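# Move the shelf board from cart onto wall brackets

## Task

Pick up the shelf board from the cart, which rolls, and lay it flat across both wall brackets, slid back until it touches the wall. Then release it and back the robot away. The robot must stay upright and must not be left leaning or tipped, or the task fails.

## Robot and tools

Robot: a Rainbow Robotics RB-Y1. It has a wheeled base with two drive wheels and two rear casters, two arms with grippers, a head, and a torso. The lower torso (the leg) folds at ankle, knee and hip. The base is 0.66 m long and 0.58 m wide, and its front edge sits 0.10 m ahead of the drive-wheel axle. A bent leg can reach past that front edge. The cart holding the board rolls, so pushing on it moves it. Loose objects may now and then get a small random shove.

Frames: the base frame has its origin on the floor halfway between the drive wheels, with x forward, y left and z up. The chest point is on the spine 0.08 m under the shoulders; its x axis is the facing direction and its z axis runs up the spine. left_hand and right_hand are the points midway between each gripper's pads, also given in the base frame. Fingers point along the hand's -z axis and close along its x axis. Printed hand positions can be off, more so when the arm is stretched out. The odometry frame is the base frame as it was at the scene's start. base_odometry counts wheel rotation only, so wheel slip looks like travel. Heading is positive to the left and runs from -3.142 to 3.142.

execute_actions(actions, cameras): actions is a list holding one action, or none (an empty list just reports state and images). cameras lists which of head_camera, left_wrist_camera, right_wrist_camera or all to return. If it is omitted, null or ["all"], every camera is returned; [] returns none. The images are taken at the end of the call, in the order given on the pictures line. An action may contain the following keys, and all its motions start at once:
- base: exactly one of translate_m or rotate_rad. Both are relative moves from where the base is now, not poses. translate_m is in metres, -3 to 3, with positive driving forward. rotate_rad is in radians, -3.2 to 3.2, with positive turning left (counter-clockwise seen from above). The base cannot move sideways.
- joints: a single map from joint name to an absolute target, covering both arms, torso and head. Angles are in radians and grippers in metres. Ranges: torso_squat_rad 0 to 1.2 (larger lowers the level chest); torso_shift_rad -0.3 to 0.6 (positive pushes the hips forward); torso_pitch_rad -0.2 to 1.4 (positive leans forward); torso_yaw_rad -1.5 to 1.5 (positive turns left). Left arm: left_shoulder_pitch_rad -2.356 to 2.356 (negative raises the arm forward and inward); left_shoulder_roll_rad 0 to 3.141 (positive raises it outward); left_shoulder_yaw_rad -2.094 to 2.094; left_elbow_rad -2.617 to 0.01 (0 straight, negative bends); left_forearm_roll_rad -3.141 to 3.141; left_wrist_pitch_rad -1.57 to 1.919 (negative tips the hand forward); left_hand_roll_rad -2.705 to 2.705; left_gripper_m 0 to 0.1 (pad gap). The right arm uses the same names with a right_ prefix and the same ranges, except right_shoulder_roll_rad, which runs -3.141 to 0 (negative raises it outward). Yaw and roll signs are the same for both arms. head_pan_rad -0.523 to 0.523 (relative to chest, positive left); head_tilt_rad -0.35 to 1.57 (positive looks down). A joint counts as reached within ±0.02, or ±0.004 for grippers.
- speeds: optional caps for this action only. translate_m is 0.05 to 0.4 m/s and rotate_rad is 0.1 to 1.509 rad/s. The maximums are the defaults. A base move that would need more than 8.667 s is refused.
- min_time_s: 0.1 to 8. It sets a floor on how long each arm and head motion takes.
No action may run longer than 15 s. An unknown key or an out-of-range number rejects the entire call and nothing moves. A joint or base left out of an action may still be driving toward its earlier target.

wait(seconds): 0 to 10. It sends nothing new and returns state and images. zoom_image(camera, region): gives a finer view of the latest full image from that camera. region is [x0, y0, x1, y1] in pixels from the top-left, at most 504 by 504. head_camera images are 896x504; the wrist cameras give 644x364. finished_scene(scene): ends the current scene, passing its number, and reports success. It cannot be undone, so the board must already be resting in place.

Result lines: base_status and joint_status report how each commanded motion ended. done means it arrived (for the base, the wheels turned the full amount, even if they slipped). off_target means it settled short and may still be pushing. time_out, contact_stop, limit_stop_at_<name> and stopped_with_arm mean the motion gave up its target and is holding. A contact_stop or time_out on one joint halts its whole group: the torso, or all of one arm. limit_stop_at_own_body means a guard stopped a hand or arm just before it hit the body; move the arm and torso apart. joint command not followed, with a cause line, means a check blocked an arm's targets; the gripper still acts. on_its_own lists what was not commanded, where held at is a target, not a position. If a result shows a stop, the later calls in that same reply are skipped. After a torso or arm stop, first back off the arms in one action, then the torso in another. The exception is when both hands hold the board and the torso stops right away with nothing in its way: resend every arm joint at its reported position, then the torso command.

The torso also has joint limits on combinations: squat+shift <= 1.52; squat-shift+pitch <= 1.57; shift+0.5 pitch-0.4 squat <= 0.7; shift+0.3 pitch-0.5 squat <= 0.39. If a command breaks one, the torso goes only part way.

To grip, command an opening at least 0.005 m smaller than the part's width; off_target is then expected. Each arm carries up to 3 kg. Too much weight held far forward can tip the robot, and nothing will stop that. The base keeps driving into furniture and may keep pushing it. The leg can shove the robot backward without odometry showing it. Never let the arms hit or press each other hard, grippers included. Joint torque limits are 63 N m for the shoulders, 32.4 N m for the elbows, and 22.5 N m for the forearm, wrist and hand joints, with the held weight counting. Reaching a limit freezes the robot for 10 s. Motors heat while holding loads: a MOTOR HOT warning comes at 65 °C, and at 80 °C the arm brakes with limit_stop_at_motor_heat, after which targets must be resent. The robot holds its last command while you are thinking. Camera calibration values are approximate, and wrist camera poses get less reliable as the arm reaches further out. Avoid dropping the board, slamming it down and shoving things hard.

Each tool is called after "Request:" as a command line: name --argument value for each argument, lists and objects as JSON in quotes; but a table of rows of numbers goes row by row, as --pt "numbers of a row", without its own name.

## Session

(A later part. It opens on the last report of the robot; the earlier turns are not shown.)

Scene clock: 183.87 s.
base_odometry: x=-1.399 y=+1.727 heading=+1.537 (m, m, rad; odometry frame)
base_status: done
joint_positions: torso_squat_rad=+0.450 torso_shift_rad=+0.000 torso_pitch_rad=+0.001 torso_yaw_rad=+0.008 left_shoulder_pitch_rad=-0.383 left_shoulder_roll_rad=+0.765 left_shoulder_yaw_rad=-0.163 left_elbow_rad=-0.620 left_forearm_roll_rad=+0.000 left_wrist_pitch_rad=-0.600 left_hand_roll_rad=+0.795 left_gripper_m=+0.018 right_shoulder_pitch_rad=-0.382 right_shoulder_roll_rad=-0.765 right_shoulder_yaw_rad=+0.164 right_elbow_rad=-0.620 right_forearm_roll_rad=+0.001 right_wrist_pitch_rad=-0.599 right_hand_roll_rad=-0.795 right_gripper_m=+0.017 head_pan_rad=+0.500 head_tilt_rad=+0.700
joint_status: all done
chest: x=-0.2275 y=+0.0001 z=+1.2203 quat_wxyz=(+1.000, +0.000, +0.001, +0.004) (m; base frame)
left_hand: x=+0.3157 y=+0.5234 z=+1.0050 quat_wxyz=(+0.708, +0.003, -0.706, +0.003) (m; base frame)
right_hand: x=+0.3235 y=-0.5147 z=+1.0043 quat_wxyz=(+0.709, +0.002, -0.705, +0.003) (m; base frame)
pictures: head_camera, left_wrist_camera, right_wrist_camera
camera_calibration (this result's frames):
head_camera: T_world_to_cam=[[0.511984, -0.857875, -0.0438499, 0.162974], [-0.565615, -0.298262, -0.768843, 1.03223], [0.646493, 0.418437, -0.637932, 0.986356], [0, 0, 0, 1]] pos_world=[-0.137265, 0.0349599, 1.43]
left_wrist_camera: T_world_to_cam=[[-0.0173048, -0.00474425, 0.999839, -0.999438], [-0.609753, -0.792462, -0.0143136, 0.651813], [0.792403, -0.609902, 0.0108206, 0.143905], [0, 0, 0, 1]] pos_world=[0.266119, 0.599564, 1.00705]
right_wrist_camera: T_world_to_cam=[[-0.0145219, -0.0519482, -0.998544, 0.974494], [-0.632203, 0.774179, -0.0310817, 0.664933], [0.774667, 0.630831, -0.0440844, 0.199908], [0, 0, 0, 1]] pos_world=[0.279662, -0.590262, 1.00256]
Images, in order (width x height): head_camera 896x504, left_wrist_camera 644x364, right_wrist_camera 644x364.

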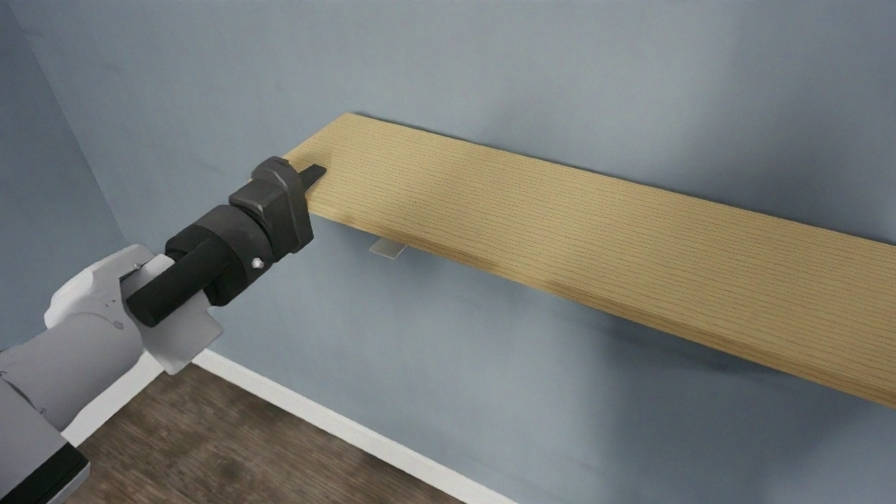

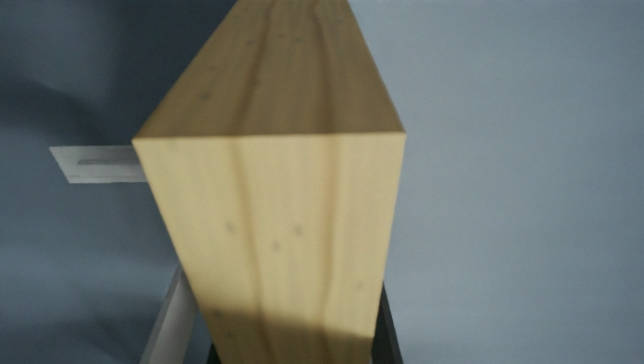

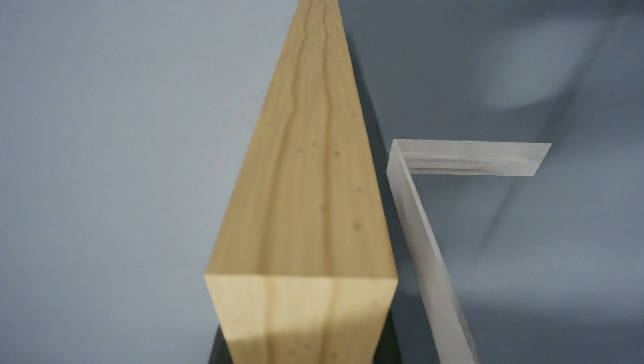

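Request:
execute_actions --actions '[{"base":{"translate_m":0.02},"joints":{"torso_squat_rad":0.608}}]'

Scene clock: 196.23 s.
base_odometry: x=-1.398 y=+1.747 heading=+1.537 (m, m, rad; odometry frame)
base_status: done
joint_positions: torso_squat_rad=+0.608 torso_shift_rad=+0.000 torso_pitch_rad=+0.001 torso_yaw_rad=+0.008 left_shoulder_pitch_rad=-0.383 left_shoulder_roll_rad=+0.765 left_shoulder_yaw_rad=-0.163 left_elbow_rad=-0.620 left_forearm_roll_rad=+0.000 left_wrist_pitch_rad=-0.600 left_hand_roll_rad=+0.795 left_gripper_m=+0.018 right_shoulder_pitch_rad=-0.382 right_shoulder_roll_rad=-0.765 right_shoulder_yaw_rad=+0.164 right_elbow_rad=-0.620 right_forearm_roll_rad=+0.001 right_wrist_pitch_rad=-0.599 right_hand_roll_rad=-0.795 right_gripper_m=+0.017 head_pan_rad=+0.500 head_tilt_rad=+0.700
joint_status: all done
chest: x=-0.2276 y=+0.0001 z=+1.1645 quat_wxyz=(+1.000, +0.000, +0.001, +0.004) (m; base frame)
left_hand: x=+0.3156 y=+0.5234 z=+0.9494 quat_wxyz=(+0.708, +0.003, -0.706, +0.003) (m; base frame)
right_hand: x=+0.3235 y=-0.5147 z=+0.9487 quat_wxyz=(+0.709, +0.002, -0.705, +0.003) (m; base frame)
pictures: head_camera, left_wrist_camera, right_wrist_camera
camera_calibration (this result's frames):
head_camera: T_world_to_cam=[[0.511994, -0.857875, -0.0437348, 0.160455], [-0.565456, -0.298272, -0.768956, 0.989454], [0.646623, 0.418431, -0.637804, 0.950735], [0, 0, 0, 1]] pos_world=[-0.137427, 0.0349599, 1.37425]
left_wrist_camera: T_world_to_cam=[[-0.0176158, -0.00474927, 0.999834, -0.94374], [-0.609771, -0.792445, -0.0145076, 0.651167], [0.792382, -0.609925, 0.0110636, 0.144313], [0, 0, 0, 1]] pos_world=[0.266087, 0.599552, 0.951433]
right_wrist_camera: T_world_to_cam=[[-0.0142324, -0.0519713, -0.998547, 0.918866], [-0.632203, 0.774171, -0.0312824, 0.663364], [0.774672, 0.63084, -0.0438747, 0.197293], [0, 0, 0, 1]] pos_world=[0.279621, -0.590262, 0.946938]
Images, in order (width x height): head_camera 896x504, left_wrist_camera 644x364, right_wrist_camera 644x364.

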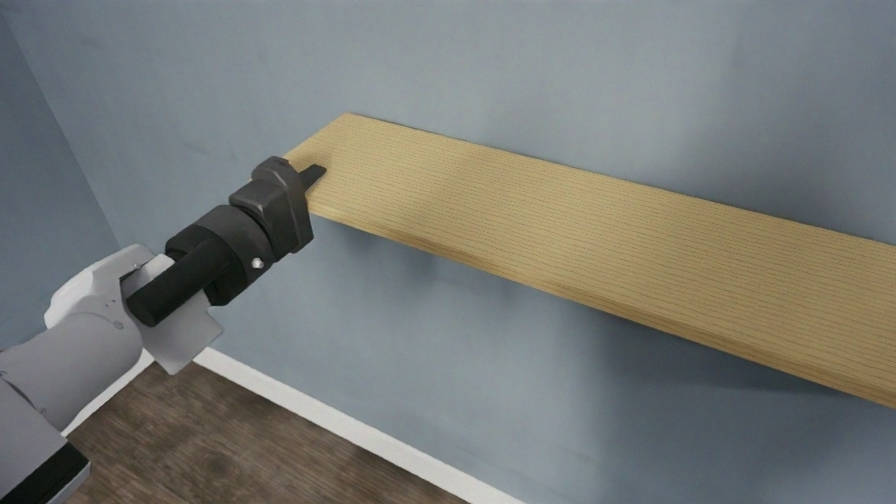

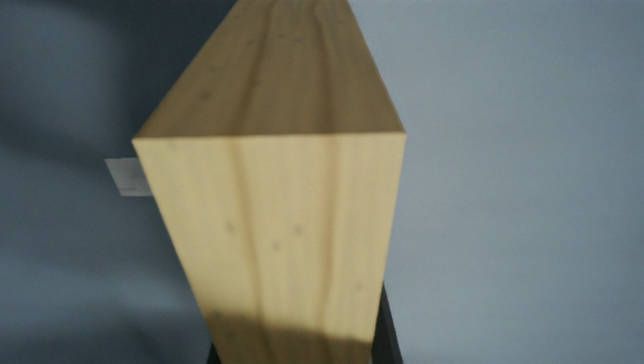

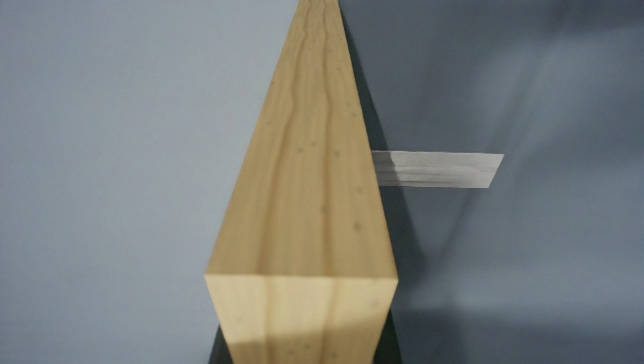

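Request:
execute_actions --actions '[{"base":{"translate_m":0.008},"speeds":{"translate_m":0.05},"joints":{"torso_squat_rad":0.635}}]' --cameras '["left_wrist_camera","right_wrist_camera"]'

Scene clock: 201.53 s.
base_odometry: x=-1.398 y=+1.756 heading=+1.537 (m, m, rad; odometry frame)
base_status: done
joint_positions: torso_squat_rad=+0.635 torso_shift_rad=+0.000 torso_pitch_rad=+0.000 torso_yaw_rad=+0.008 left_shoulder_pitch_rad=-0.385 left_shoulder_roll_rad=+0.767 left_shoulder_yaw_rad=-0.162 left_elbow_rad=-0.621 left_forearm_roll_rad=+0.000 left_wrist_pitch_rad=-0.600 left_hand_roll_rad=+0.795 left_gripper_m=+0.018 right_shoulder_pitch_rad=-0.383 right_shoulder_roll_rad=-0.765 right_shoulder_yaw_rad=+0.163 right_elbow_rad=-0.620 right_forearm_roll_rad=+0.000 right_wrist_pitch_rad=-0.599 right_hand_roll_rad=-0.795 right_gripper_m=+0.017 head_pan_rad=+0.500 head_tilt_rad=+0.700
joint_status: all done
chest: x=-0.2280 y=+0.0000 z=+1.1535 quat_wxyz=(+1.000, +0.000, +0.000, +0.004) (m; base frame)
left_hand: x=+0.3162 y=+0.5233 z=+0.9409 quat_wxyz=(+0.707, +0.003, -0.708, +0.003) (m; base frame)
right_hand: x=+0.3234 y=-0.5146 z=+0.9384 quat_wxyz=(+0.708, +0.003, -0.706, +0.003) (m; base frame)
pictures: left_wrist_camera, right_wrist_camera
camera_calibration (this result's frames):
left_wrist_camera: T_world_to_cam=[[-0.0221186, -0.00536728, 0.999741, -0.933309], [-0.610486, -0.791828, -0.0177577, 0.654225], [0.791718, -0.61072, 0.0142375, 0.141571], [0, 0, 0, 1]] pos_world=[0.266667, 0.599484, 0.942669]
right_wrist_camera: T_world_to_cam=[[-0.0124919, -0.0516895, -0.998585, 0.908204], [-0.632455, 0.77393, -0.0321489, 0.663727], [0.774496, 0.631159, -0.0423591, 0.195617], [0, 0, 0, 1]] pos_world=[0.279618, -0.590199, 0.936543]
Images, in order (width x height): left_wrist_camera 644x364, right_wrist_camera 644x364.

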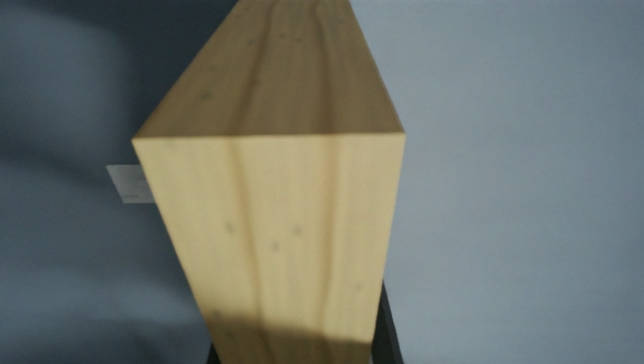

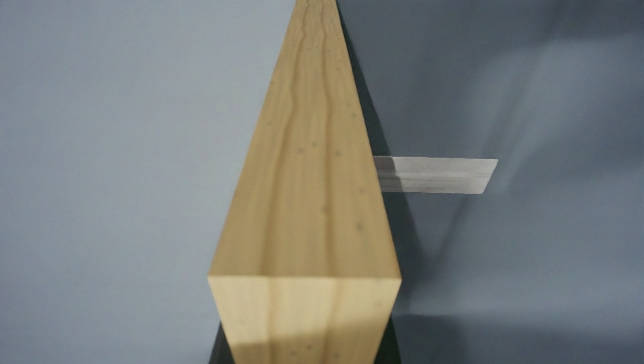

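Request:
execute_actions --actions '[{"base":{"translate_m":0.012},"speeds":{"translate_m":0.05},"joints":{"torso_squat_rad":0.639}}]' --cameras '["left_wrist_camera","right_wrist_camera"]'

Scene clock: 204.97 s.
base_odometry: x=-1.397 y=+1.767 heading=+1.536 (m, m, rad; odometry frame)
base_status: done
joint_positions: torso_squat_rad=+0.639 torso_shift_rad=-0.002 torso_pitch_rad=-0.003 torso_yaw_rad=+0.008 left_shoulder_pitch_rad=-0.383 left_shoulder_roll_rad=+0.767 left_shoulder_yaw_rad=-0.162 left_elbow_rad=-0.621 left_forearm_roll_rad=+0.000 left_wrist_pitch_rad=-0.601 left_hand_roll_rad=+0.795 left_gripper_m=+0.018 right_shoulder_pitch_rad=-0.379 right_shoulder_roll_rad=-0.766 right_shoulder_yaw_rad=+0.164 right_elbow_rad=-0.620 right_forearm_roll_rad=+0.001 right_wrist_pitch_rad=-0.601 right_hand_roll_rad=-0.795 right_gripper_m=+0.017 head_pan_rad=+0.500 head_tilt_rad=+0.700
joint_status: all done
chest: x=-0.2299 y=+0.0001 z=+1.1516 quat_wxyz=(+1.000, +0.000, -0.001, +0.004) (m; base frame)
left_hand: x=+0.3140 y=+0.5241 z=+0.9394 quat_wxyz=(+0.706, +0.003, -0.708, +0.003) (m; base frame)
right_hand: x=+0.3206 y=-0.5151 z=+0.9364 quat_wxyz=(+0.708, +0.002, -0.706, +0.003) (m; base frame)
pictures: left_wrist_camera, right_wrist_camera
camera_calibration (this result's frames):
left_wrist_camera: T_world_to_cam=[[-0.0227919, -0.00567303, 0.999724, -0.93151], [-0.609716, -0.792406, -0.018397, 0.654142], [0.792292, -0.609967, 0.0146015, 0.142896], [0, 0, 0, 1]] pos_world=[0.264395, 0.600224, 0.941201]
right_wrist_camera: T_world_to_cam=[[-0.012511, -0.0521664, -0.99856, 0.905901], [-0.632168, 0.774149, -0.0325223, 0.662622], [0.77473, 0.630851, -0.0426633, 0.198139], [0, 0, 0, 1]] pos_world=[0.276717, -0.590706, 0.9346]
Images, in order (width x height): left_wrist_camera 644x364, right_wrist_camera 644x364.

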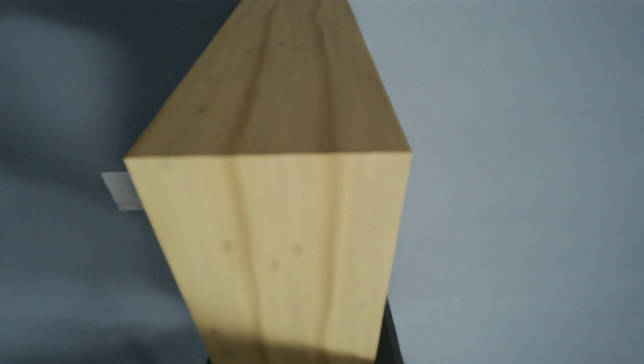

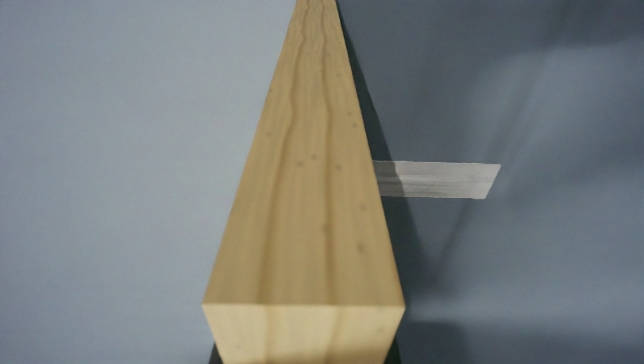

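Both ends are against the wall. Release.

Request:
execute_actions --actions '[{"joints":{"left_gripper_m":0.06,"right_gripper_m":0.06}}]' --cameras '[]'

Request:
execute_actions --actions '[{"base":{"translate_m":-0.6},"joints":{"head_pan_rad":0,"head_tilt_rad":0.45}}]'

Scene clock: 210.13 s.
base_odometry: x=-1.397 y=+1.767 heading=+1.536 (m, m, rad; odometry frame)
base_status: not commanded
joint_positions: torso_squat_rad=+0.639 torso_shift_rad=-0.002 torso_pitch_rad=-0.002 torso_yaw_rad=+0.007 left_shoulder_pitch_rad=-0.383 left_shoulder_roll_rad=+0.767 left_shoulder_yaw_rad=-0.162 left_elbow_rad=-0.621 left_forearm_roll_rad=+0.000 left_wrist_pitch_rad=-0.600 left_hand_roll_rad=+0.795 left_gripper_m=+0.060 right_shoulder_pitch_rad=-0.379 right_shoulder_roll_rad=-0.765 right_shoulder_yaw_rad=+0.164 right_elbow_rad=-0.620 right_forearm_roll_rad=+0.001 right_wrist_pitch_rad=-0.601 right_hand_roll_rad=-0.795 right_gripper_m=+0.060 head_pan_rad=+0.500 head_tilt_rad=+0.700
joint_status: all done
chest: x=-0.2297 y=+0.0003 z=+1.1517 quat_wxyz=(+1.000, +0.000, -0.001, +0.004) (m; base frame)
left_hand: x=+0.3145 y=+0.5237 z=+0.9391 quat_wxyz=(+0.707, +0.003, -0.708, +0.003) (m; base frame)
right_hand: x=+0.3206 y=-0.5151 z=+0.9365 quat_wxyz=(+0.708, +0.002, -0.706, +0.003) (m; base frame)
pictures: none
No camera images: the call's "cameras" was empty. Leave "cameras" out to get every camera's image.

Scene clock: 213.37 s.
base_odometry: x=-1.418 y=+1.167 heading=+1.535 (m, m, rad; odometry frame)
base_status: done
joint_positions: torso_squat_rad=+0.639 torso_shift_rad=+0.000 torso_pitch_rad=+0.000 torso_yaw_rad=+0.008 left_shoulder_pitch_rad=-0.385 left_shoulder_roll_rad=+0.766 left_shoulder_yaw_rad=-0.162 left_elbow_rad=-0.621 left_forearm_roll_rad=+0.000 left_wrist_pitch_rad=-0.600 left_hand_roll_rad=+0.795 left_gripper_m=+0.060 right_shoulder_pitch_rad=-0.384 right_shoulder_roll_rad=-0.766 right_shoulder_yaw_rad=+0.163 right_elbow_rad=-0.621 right_forearm_roll_rad=+0.000 right_wrist_pitch_rad=-0.600 right_hand_roll_rad=-0.795 right_gripper_m=+0.060 head_pan_rad=+0.000 head_tilt_rad=+0.450
joint_status: all done
chest: x=-0.2281 y=+0.0001 z=+1.1518 quat_wxyz=(+1.000, +0.000, +0.000, +0.004) (m; base frame)
left_hand: x=+0.3160 y=+0.5233 z=+0.9385 quat_wxyz=(+0.707, +0.003, -0.707, +0.003) (m; base frame)
right_hand: x=+0.3241 y=-0.5143 z=+0.9385 quat_wxyz=(+0.707, +0.003, -0.707, +0.003) (m; base frame)
pictures: head_camera, left_wrist_camera, right_wrist_camera
camera_calibration (this result's frames):
head_camera: T_world_to_cam=[[0.0478293, -0.998264, -0.0343758, 0.0519599], [-0.428386, 0.0105887, -0.903534, 1.18945], [0.902329, 0.0579415, -0.427136, 0.711026], [0, 0, 0, 1]] pos_world=[-0.134522, -0.0019229, 1.3802]
left_wrist_camera: T_world_to_cam=[[-0.0209156, -0.00538487, 0.999767, -0.931389], [-0.610408, -0.791904, -0.0170353, 0.65341], [0.791811, -0.610622, 0.0132762, 0.142541], [0, 0, 0, 1]] pos_world=[0.2665, 0.599461, 0.940411]
right_wrist_camera: T_world_to_cam=[[-0.00900372, -0.0515834, -0.998628, 0.907282], [-0.633044, 0.773358, -0.0342397, 0.665791], [0.774063, 0.631867, -0.0396177, 0.192824], [0, 0, 0, 1]] pos_world=[0.280386, -0.589933, 0.936473]
Images, in order (width x height): head_camera 896x504, left_wrist_camera 644x364, right_wrist_camera 644x364.

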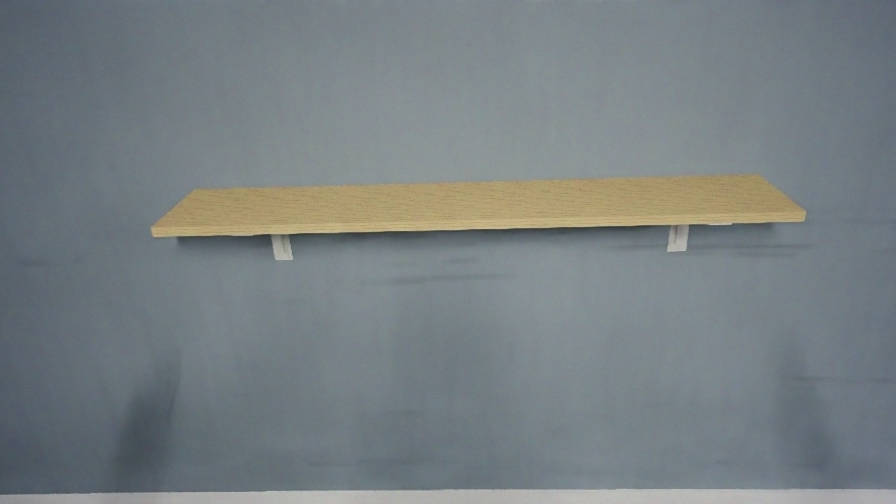

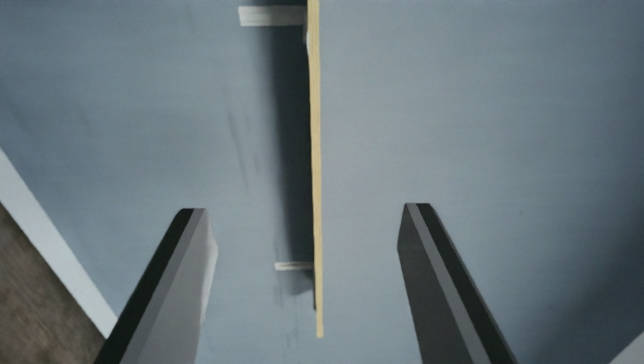

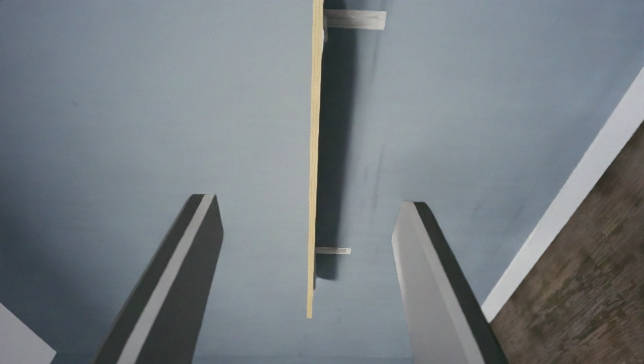

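Request:
finished_scene --scene 2

The scene is finished: the task was done.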